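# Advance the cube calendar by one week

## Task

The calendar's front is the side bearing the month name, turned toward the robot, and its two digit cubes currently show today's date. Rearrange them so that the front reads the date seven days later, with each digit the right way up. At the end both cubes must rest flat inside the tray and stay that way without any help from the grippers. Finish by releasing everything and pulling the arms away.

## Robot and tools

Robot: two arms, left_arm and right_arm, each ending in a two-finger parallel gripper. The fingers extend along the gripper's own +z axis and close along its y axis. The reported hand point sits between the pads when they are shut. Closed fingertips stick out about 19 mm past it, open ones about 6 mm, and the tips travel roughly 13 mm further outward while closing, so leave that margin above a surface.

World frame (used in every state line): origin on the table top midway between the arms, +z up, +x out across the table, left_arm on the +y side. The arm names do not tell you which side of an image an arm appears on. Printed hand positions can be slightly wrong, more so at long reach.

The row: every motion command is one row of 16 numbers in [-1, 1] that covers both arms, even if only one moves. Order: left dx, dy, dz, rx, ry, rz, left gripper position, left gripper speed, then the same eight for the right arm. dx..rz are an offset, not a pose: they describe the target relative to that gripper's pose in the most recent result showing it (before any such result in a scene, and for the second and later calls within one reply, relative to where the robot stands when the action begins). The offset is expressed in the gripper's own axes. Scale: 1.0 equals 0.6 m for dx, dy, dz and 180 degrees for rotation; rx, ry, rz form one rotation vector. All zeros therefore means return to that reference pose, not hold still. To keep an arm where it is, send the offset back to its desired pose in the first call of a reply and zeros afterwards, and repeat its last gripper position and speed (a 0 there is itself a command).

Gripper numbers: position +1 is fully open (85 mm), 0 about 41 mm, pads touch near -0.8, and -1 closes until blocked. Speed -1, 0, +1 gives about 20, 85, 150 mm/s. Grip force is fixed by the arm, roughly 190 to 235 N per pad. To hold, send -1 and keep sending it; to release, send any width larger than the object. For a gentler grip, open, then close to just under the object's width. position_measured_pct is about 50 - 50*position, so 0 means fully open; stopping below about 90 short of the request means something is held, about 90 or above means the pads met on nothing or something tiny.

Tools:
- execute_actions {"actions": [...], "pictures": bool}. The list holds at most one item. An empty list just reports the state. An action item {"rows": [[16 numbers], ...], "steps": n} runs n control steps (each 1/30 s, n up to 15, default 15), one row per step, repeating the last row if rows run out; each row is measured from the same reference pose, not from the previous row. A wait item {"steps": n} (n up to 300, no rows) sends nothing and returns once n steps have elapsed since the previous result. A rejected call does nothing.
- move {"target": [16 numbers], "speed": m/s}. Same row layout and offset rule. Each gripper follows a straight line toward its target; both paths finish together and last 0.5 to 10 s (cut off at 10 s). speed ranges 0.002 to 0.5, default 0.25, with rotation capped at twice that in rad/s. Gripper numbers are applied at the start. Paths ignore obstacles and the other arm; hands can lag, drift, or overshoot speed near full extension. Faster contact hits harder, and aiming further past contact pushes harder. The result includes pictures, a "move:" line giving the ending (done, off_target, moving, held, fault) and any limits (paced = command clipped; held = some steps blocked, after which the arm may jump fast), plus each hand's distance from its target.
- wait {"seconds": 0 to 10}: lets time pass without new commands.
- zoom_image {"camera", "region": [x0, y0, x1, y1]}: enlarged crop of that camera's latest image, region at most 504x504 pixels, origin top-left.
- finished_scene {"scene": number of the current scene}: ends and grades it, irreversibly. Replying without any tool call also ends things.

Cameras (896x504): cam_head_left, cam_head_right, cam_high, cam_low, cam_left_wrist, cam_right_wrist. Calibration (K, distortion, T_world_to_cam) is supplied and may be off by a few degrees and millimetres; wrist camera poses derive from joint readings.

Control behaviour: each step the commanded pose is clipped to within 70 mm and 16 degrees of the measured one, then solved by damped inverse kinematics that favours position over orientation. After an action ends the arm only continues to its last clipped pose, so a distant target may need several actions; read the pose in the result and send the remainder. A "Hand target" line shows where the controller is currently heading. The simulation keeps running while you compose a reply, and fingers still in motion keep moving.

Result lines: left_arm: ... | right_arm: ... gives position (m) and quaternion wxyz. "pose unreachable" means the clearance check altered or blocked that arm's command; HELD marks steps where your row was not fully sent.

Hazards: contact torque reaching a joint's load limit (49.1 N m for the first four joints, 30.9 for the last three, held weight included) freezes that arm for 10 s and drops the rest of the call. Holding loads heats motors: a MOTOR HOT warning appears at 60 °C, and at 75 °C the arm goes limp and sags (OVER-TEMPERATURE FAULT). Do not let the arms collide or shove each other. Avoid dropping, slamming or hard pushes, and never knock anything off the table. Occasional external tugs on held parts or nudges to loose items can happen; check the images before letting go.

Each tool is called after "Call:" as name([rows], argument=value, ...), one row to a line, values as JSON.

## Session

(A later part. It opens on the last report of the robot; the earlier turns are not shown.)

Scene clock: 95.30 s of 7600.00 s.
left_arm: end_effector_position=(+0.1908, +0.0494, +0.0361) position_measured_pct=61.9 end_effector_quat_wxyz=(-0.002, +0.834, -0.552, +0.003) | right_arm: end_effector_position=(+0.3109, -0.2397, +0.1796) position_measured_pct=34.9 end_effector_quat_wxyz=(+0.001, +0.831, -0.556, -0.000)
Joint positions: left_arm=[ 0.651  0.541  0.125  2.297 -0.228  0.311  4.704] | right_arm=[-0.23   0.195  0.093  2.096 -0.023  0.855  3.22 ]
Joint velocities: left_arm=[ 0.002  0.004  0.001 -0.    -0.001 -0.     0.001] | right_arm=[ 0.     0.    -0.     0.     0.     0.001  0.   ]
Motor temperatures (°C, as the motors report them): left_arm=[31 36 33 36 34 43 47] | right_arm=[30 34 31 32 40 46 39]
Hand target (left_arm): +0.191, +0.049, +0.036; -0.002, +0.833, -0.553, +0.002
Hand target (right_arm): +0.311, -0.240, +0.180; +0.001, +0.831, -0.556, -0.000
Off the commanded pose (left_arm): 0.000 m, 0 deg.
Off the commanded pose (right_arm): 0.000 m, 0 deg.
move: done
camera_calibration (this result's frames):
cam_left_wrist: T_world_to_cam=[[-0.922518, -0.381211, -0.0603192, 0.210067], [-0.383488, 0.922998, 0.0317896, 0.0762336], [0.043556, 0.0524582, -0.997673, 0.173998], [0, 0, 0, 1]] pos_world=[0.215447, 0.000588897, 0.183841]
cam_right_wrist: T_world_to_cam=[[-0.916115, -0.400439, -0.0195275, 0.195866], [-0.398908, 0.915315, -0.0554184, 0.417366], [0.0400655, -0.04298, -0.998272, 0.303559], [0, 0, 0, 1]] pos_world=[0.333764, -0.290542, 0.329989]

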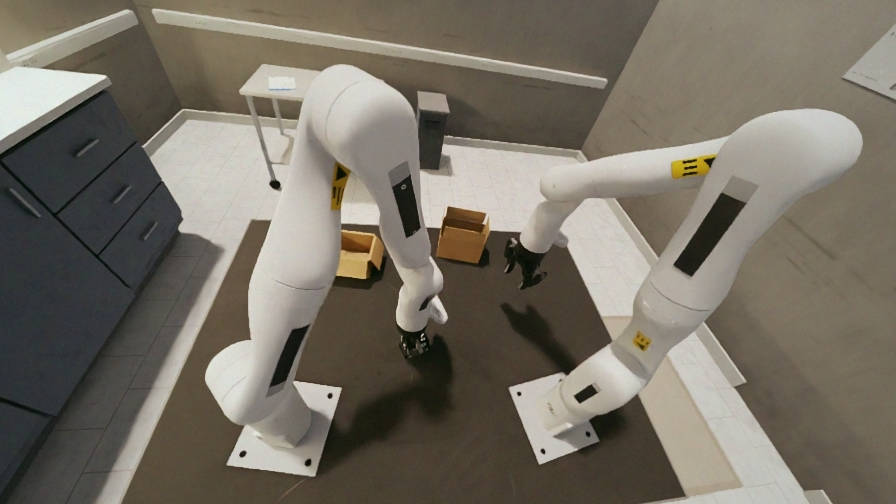

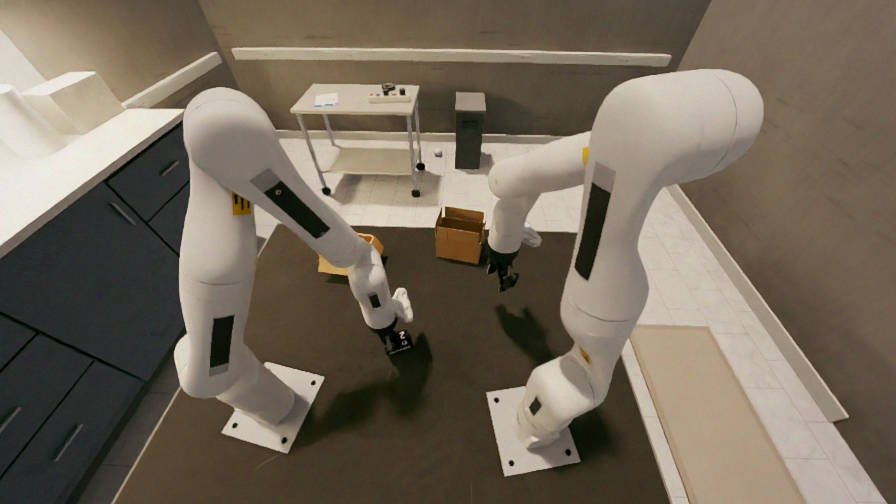

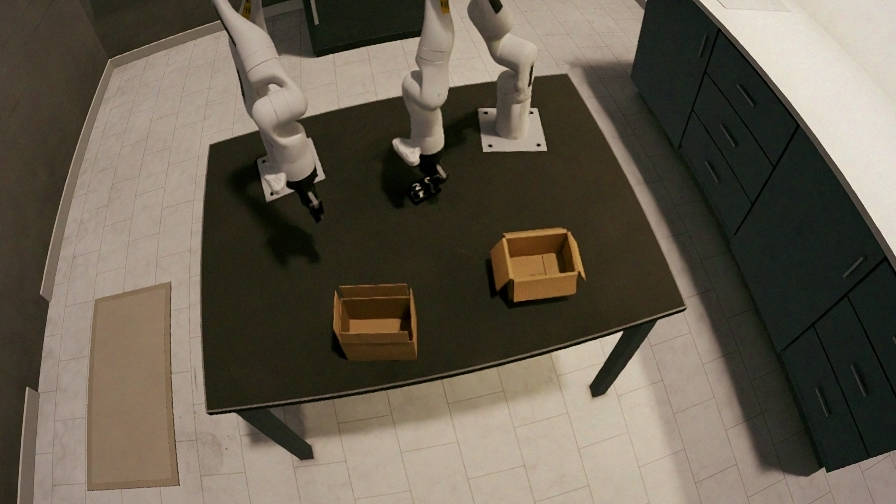

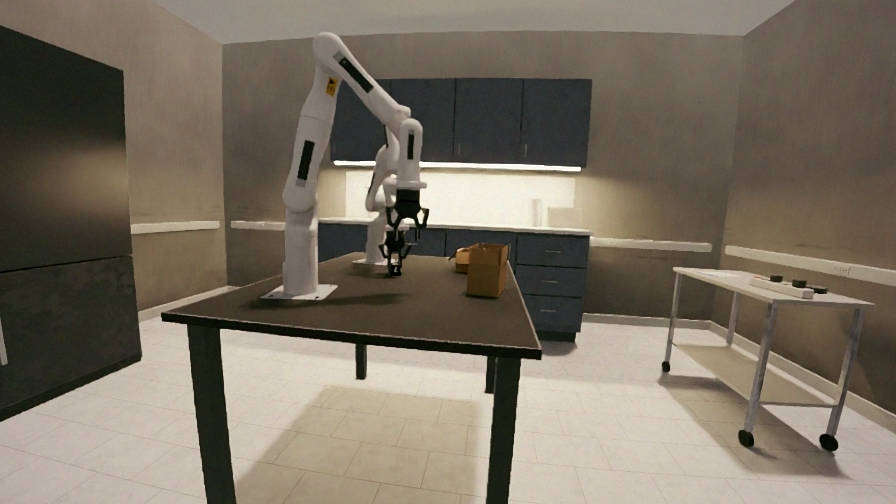

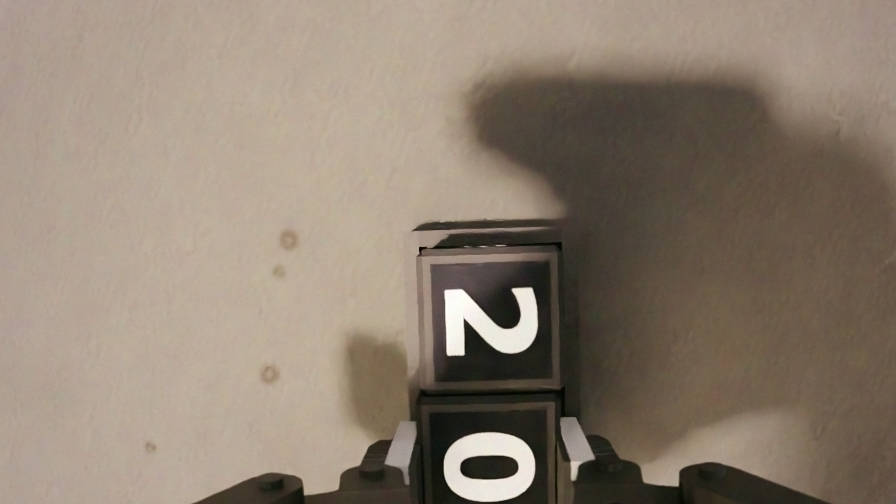

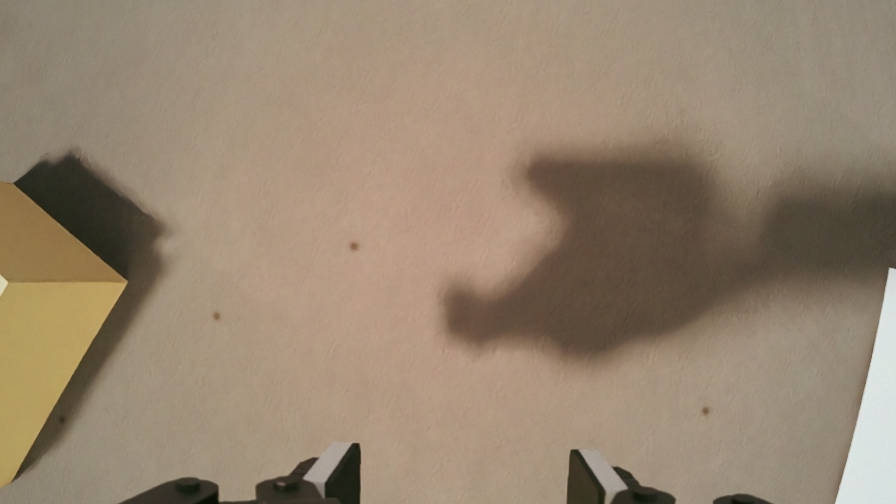

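Call:
execute_actions([
  {"rows":[[0,0,0,0,0,0,0.3,0,0,0,0,0,0,0,0.3,0]],"steps":10},
], pictures=false)

Call:
move(target=[0,0,-0.12,0,0,0,0.3,0,0,0,0,0,0,0,0.3,0], speed=0.1)

Call:
move(target=[-0.35,0,-0.12,0,0,0,0.3,0,0,0,0,0,0,0,0.3,0])

Scene clock: 97.40 s of 7600.00 s.
left_arm: end_effector_position=(+0.1908, +0.0494, +0.0361) position_measured_pct=39.7 end_effector_quat_wxyz=(-0.002, +0.834, -0.552, +0.003) | right_arm: end_effector_position=(+0.3109, -0.2397, +0.1796) position_measured_pct=34.9 end_effector_quat_wxyz=(+0.001, +0.831, -0.556, -0.000)
Joint positions: left_arm=[ 0.651  0.541  0.125  2.297 -0.228  0.311  4.704] | right_arm=[-0.23   0.195  0.093  2.096 -0.023  0.855  3.22 ]
Joint velocities: left_arm=[-0.     0.001 -0.    -0.001  0.002  0.001  0.001] | right_arm=[-0. -0. -0.  0.  0.  0.  0.]
Motor temperatures (°C, as the motors report them): left_arm=[31 36 33 36 34 43 47] | right_arm=[30 34 31 32 40 46 39]
Hand target (left_arm): +0.191, +0.049, +0.036; -0.002, +0.834, -0.552, +0.003
Hand target (right_arm): +0.311, -0.240, +0.180; +0.001, +0.831, -0.556, -0.000
Off the commanded pose (left_arm): 0.000 m, 0 deg.
Off the commanded pose (right_arm): 0.000 m, 0 deg.
Steps of this call (steps 1 to 53: nothing new was sent; steps 54 to 63: all 10 steps of this action). Readings (end_effector_position | what the end effector reports):
54: left_arm (+0.1907, +0.0495, +0.0360) | right_arm (+0.3109, -0.2397, +0.1796) | left_arm position_measured_pct=61.9 | right_arm position_measured_pct=34.9
55: left_arm (+0.1907, +0.0494, +0.0361) | right_arm (+0.3109, -0.2397, +0.1796) | left_arm position_measured_pct=61.9 | right_arm position_measured_pct=34.9
57: left_arm (+0.1908, +0.0494, +0.0361) | right_arm (+0.3109, -0.2397, +0.1796) | left_arm position_measured_pct=57.1 | right_arm position_measured_pct=34.9
61: left_arm (+0.1908, +0.0494, +0.0361) | right_arm (+0.3109, -0.2397, +0.1796) | left_arm position_measured_pct=45.6 | right_arm position_measured_pct=34.9
63: the state above

Scene clock: 98.77 s of 7600.00 s.
left_arm: end_effector_position=(+0.1899, +0.0495, +0.1079) position_measured_pct=34.9 end_effector_quat_wxyz=(-0.002, +0.833, -0.553, +0.002) | right_arm: end_effector_position=(+0.3109, -0.2397, +0.1796) position_measured_pct=34.9 end_effector_quat_wxyz=(+0.001, +0.831, -0.556, -0.000)
Joint positions: left_arm=[ 0.571  0.342  0.22   2.232 -0.143  0.578  4.627] | right_arm=[-0.23   0.195  0.093  2.096 -0.023  0.855  3.22 ]
Joint velocities: left_arm=[-0.002 -0.006 -0.003 -0.001  0.002  0.001 -0.002] | right_arm=[ 0.    -0.    -0.001 -0.    -0.     0.001 -0.   ]
Motor temperatures (°C, as the motors report them): left_arm=[31 36 33 36 34 43 47] | right_arm=[30 34 31 32 40 46 39]
Hand target (left_arm): +0.190, +0.050, +0.108; -0.002, +0.834, -0.552, +0.002
Hand target (right_arm): +0.311, -0.240, +0.180; +0.001, +0.831, -0.556, -0.000
Off the commanded pose (left_arm): 0.000 m, 0 deg.
Off the commanded pose (right_arm): 0.000 m, 0 deg.
move: done
camera_calibration (this result's frames):
cam_left_wrist: T_world_to_cam=[[-0.922729, -0.380841, -0.0594222, 0.213585], [-0.383098, 0.923139, 0.0324218, 0.0733949], [0.0425073, 0.0526811, -0.997706, 0.245843], [0, 0, 0, 1]] pos_world=[0.214749, 0.000637083, 0.255591]
cam_right_wrist: T_world_to_cam=[[-0.916115, -0.400438, -0.0195311, 0.195868], [-0.398907, 0.915315, -0.0554192, 0.417366], [0.0400691, -0.0429793, -0.998272, 0.303559], [0, 0, 0, 1]] pos_world=[0.333765, -0.290542, 0.32999]

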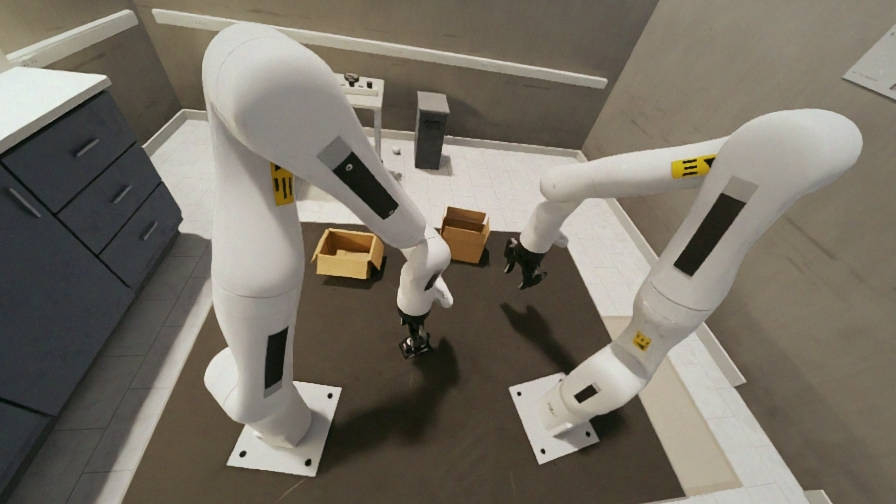

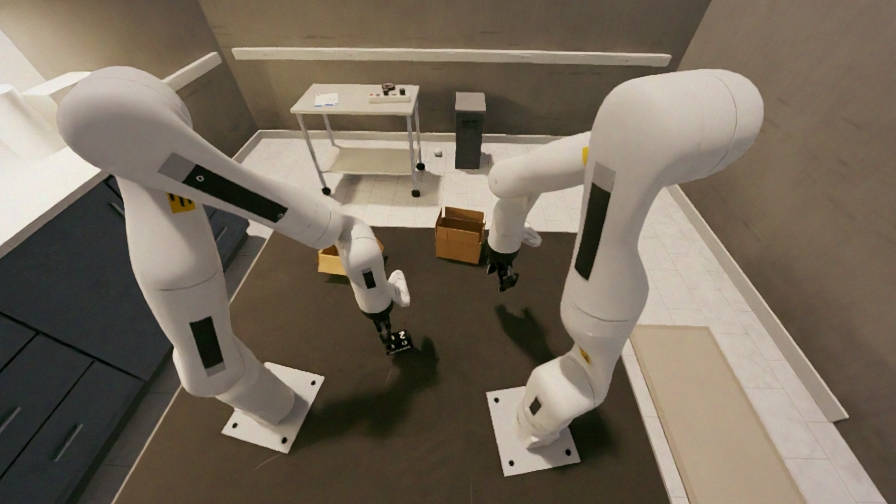

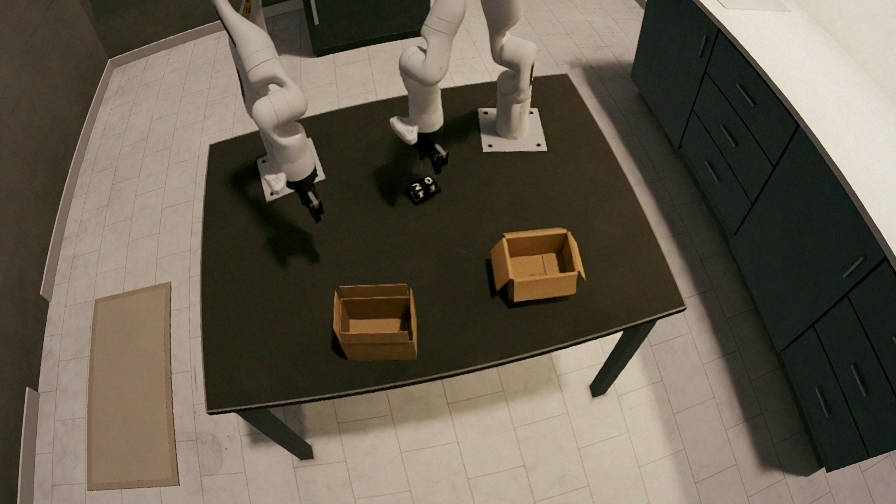

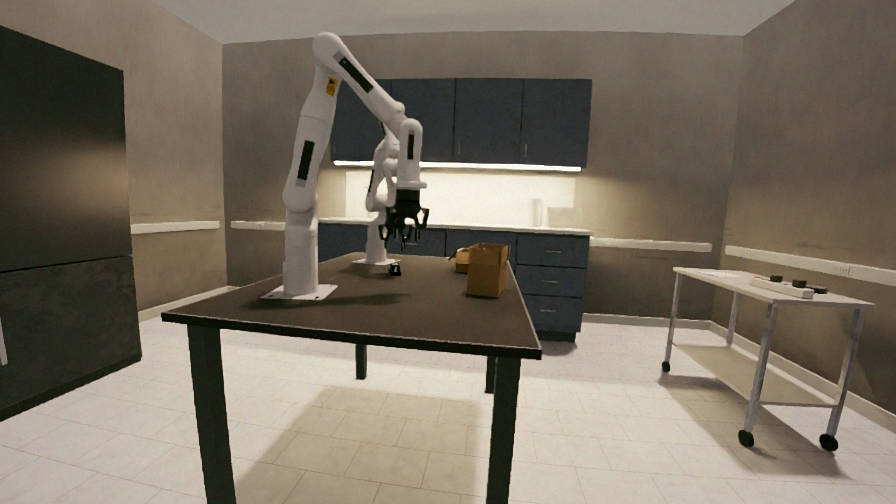

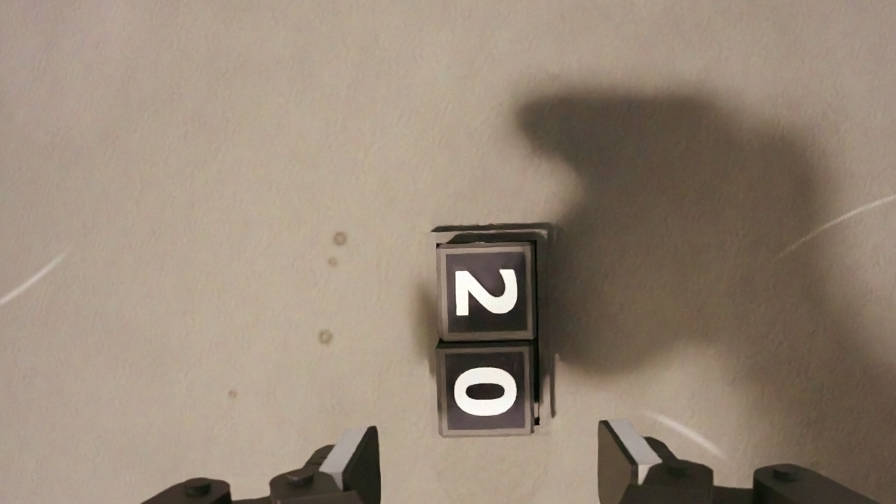

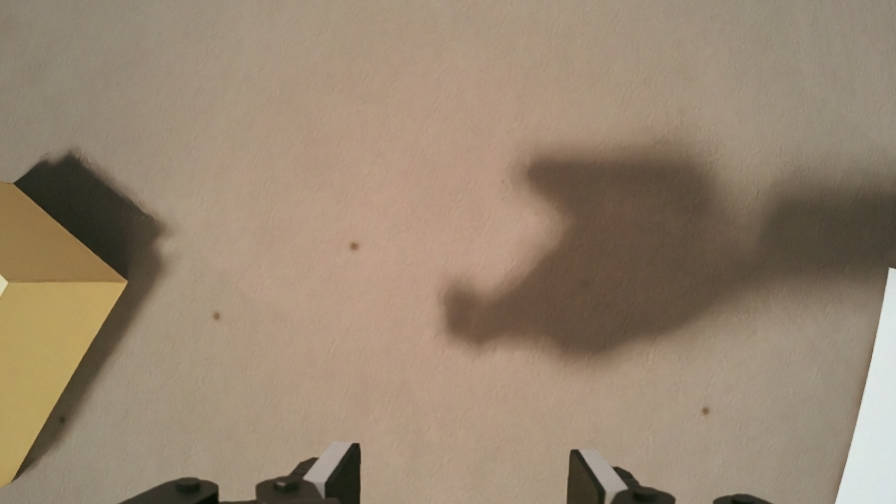

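Scene clock: 100.20 s of 7600.00 s.
left_arm: end_effector_position=(+0.1079, +0.2430, +0.1789) position_measured_pct=34.9 end_effector_quat_wxyz=(-0.000, +0.833, -0.553, +0.001) | right_arm: end_effector_position=(+0.3109, -0.2397, +0.1796) position_measured_pct=34.9 end_effector_quat_wxyz=(+0.001, +0.831, -0.556, -0.000)
Joint positions: left_arm=[ 0.328 -0.345 -0.026  2.567 -0.012  0.917  4.039] | right_arm=[-0.23   0.195  0.093  2.096 -0.023  0.855  3.22 ]
Joint velocities: left_arm=[ 0.    -0.014 -0.001 -0.001  0.001  0.     0.   ] | right_arm=[ 0.    -0.     0.001  0.     0.    -0.    -0.   ]
Motor temperatures (°C, as the motors report them): left_arm=[31 36 33 36 34 43 47] | right_arm=[30 34 31 32 40 46 39]
Hand target (left_arm): +0.108, +0.243, +0.179; -0.000, +0.833, -0.553, +0.002
Hand target (right_arm): +0.311, -0.240, +0.180; +0.001, +0.831, -0.556, -0.000
Off the commanded pose (left_arm): 0.001 m, 0 deg.
Off the commanded pose (right_arm): 0.000 m, 0 deg.
move: done
camera_calibration (this result's frames):
cam_left_wrist: T_world_to_cam=[[-0.923008, -0.380628, -0.0563761, 0.215241], [-0.382733, 0.923284, 0.0326007, -0.139075], [0.0396424, 0.0516677, -0.997877, 0.310651], [0, 0, 0, 1]] pos_world=[0.133126, 0.194282, 0.32666]
cam_right_wrist: T_world_to_cam=[[-0.916116, -0.400438, -0.0195327, 0.19587], [-0.398907, 0.915315, -0.0554196, 0.417367], [0.0400707, -0.042979, -0.998272, 0.303558], [0, 0, 0, 1]] pos_world=[0.333766, -0.290542, 0.32999]

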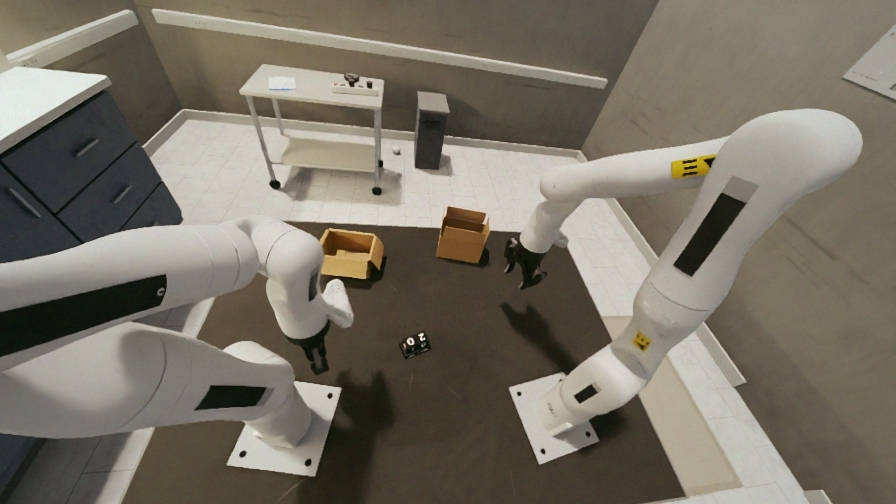

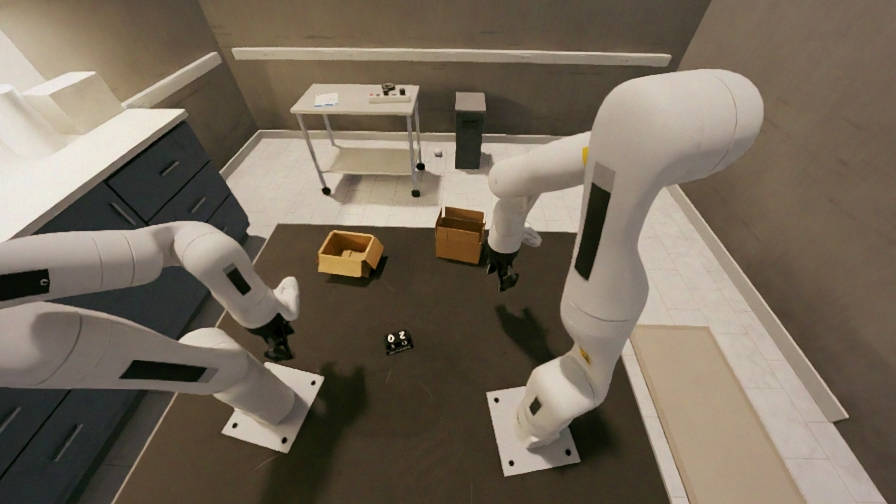

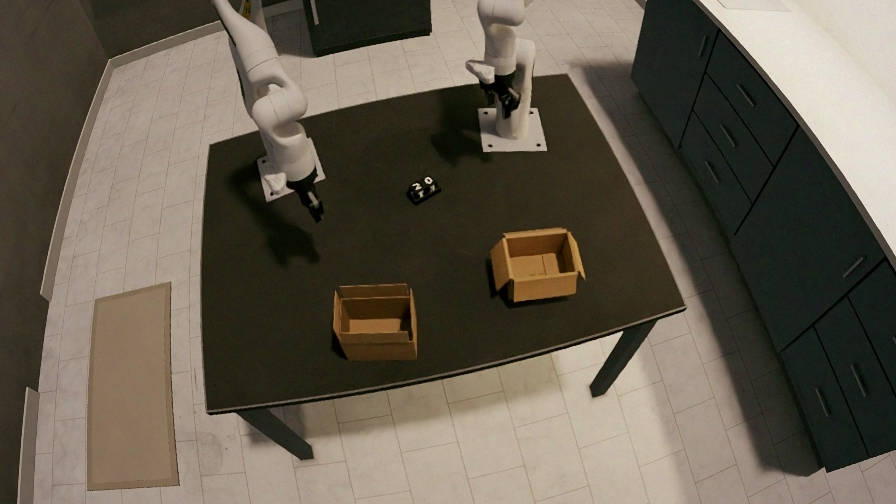

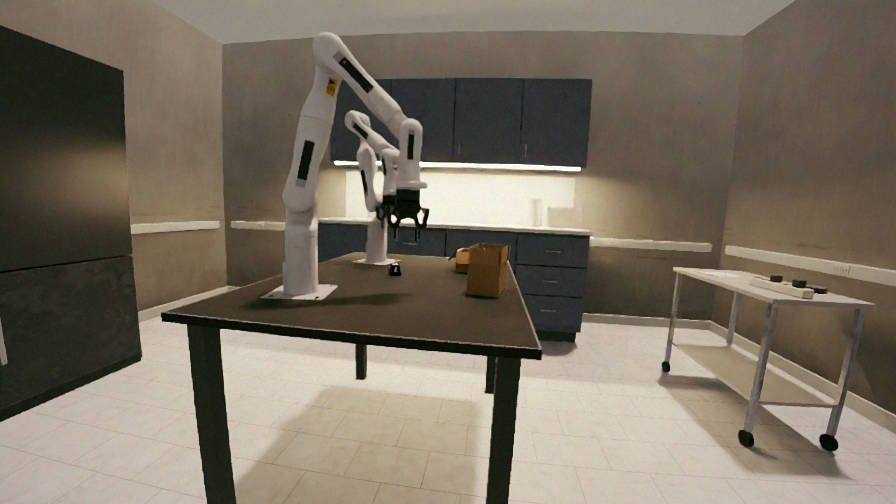

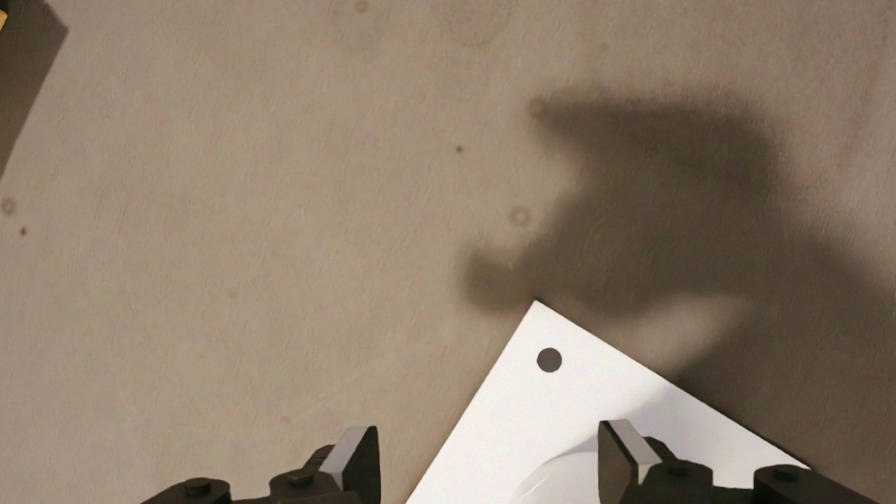

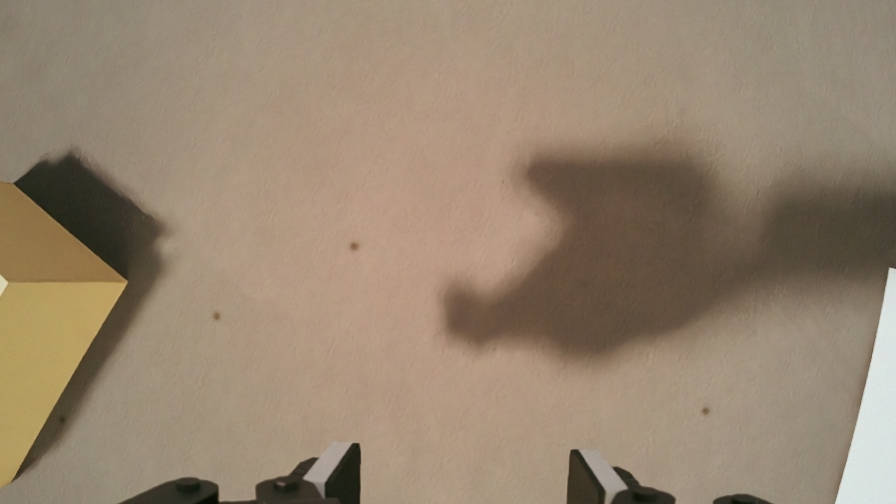

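Call:
zoom_image(camera="cam_head_left", region=[385,320,445,370])

Call:
zoom_image(camera="cam_high", region=[390,160,460,220])

Call:
zoom_image(camera="cam_head_right", region=[370,318,430,368])

Region (385, 320, 445, 370) of cam_head_left's 896x504 image, scaled by 8.400, with more detail than that image has.

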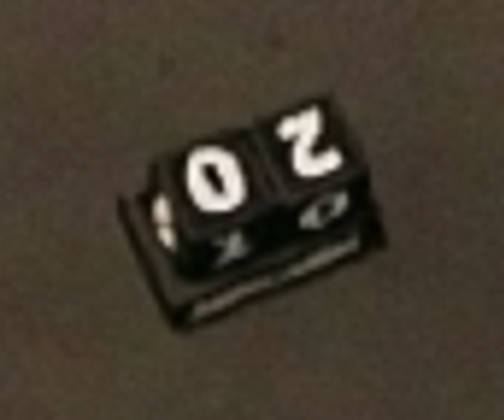

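Region (390, 160, 460, 220) of cam_high's 896x504 image, scaled by 7.200, with more detail than that image has; it fills the top 432 rows of this view, and the rest is white.

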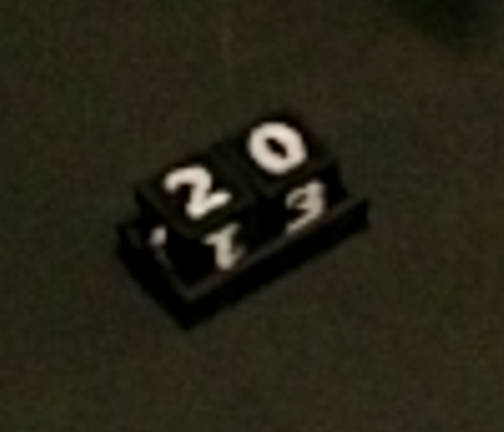

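Region (370, 318, 430, 368) of cam_head_right's 896x504 image, scaled by 8.400, with more detail than that image has.

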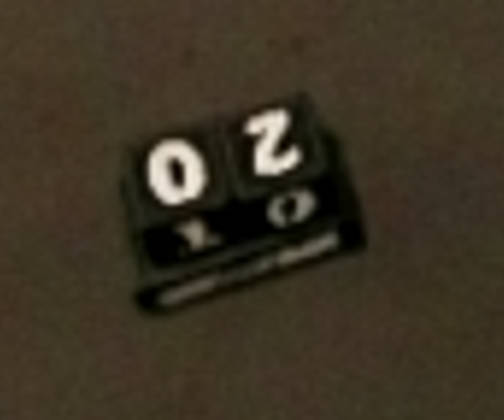

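Call:
finished_scene(scene=2)

The scene is finished: the task was done.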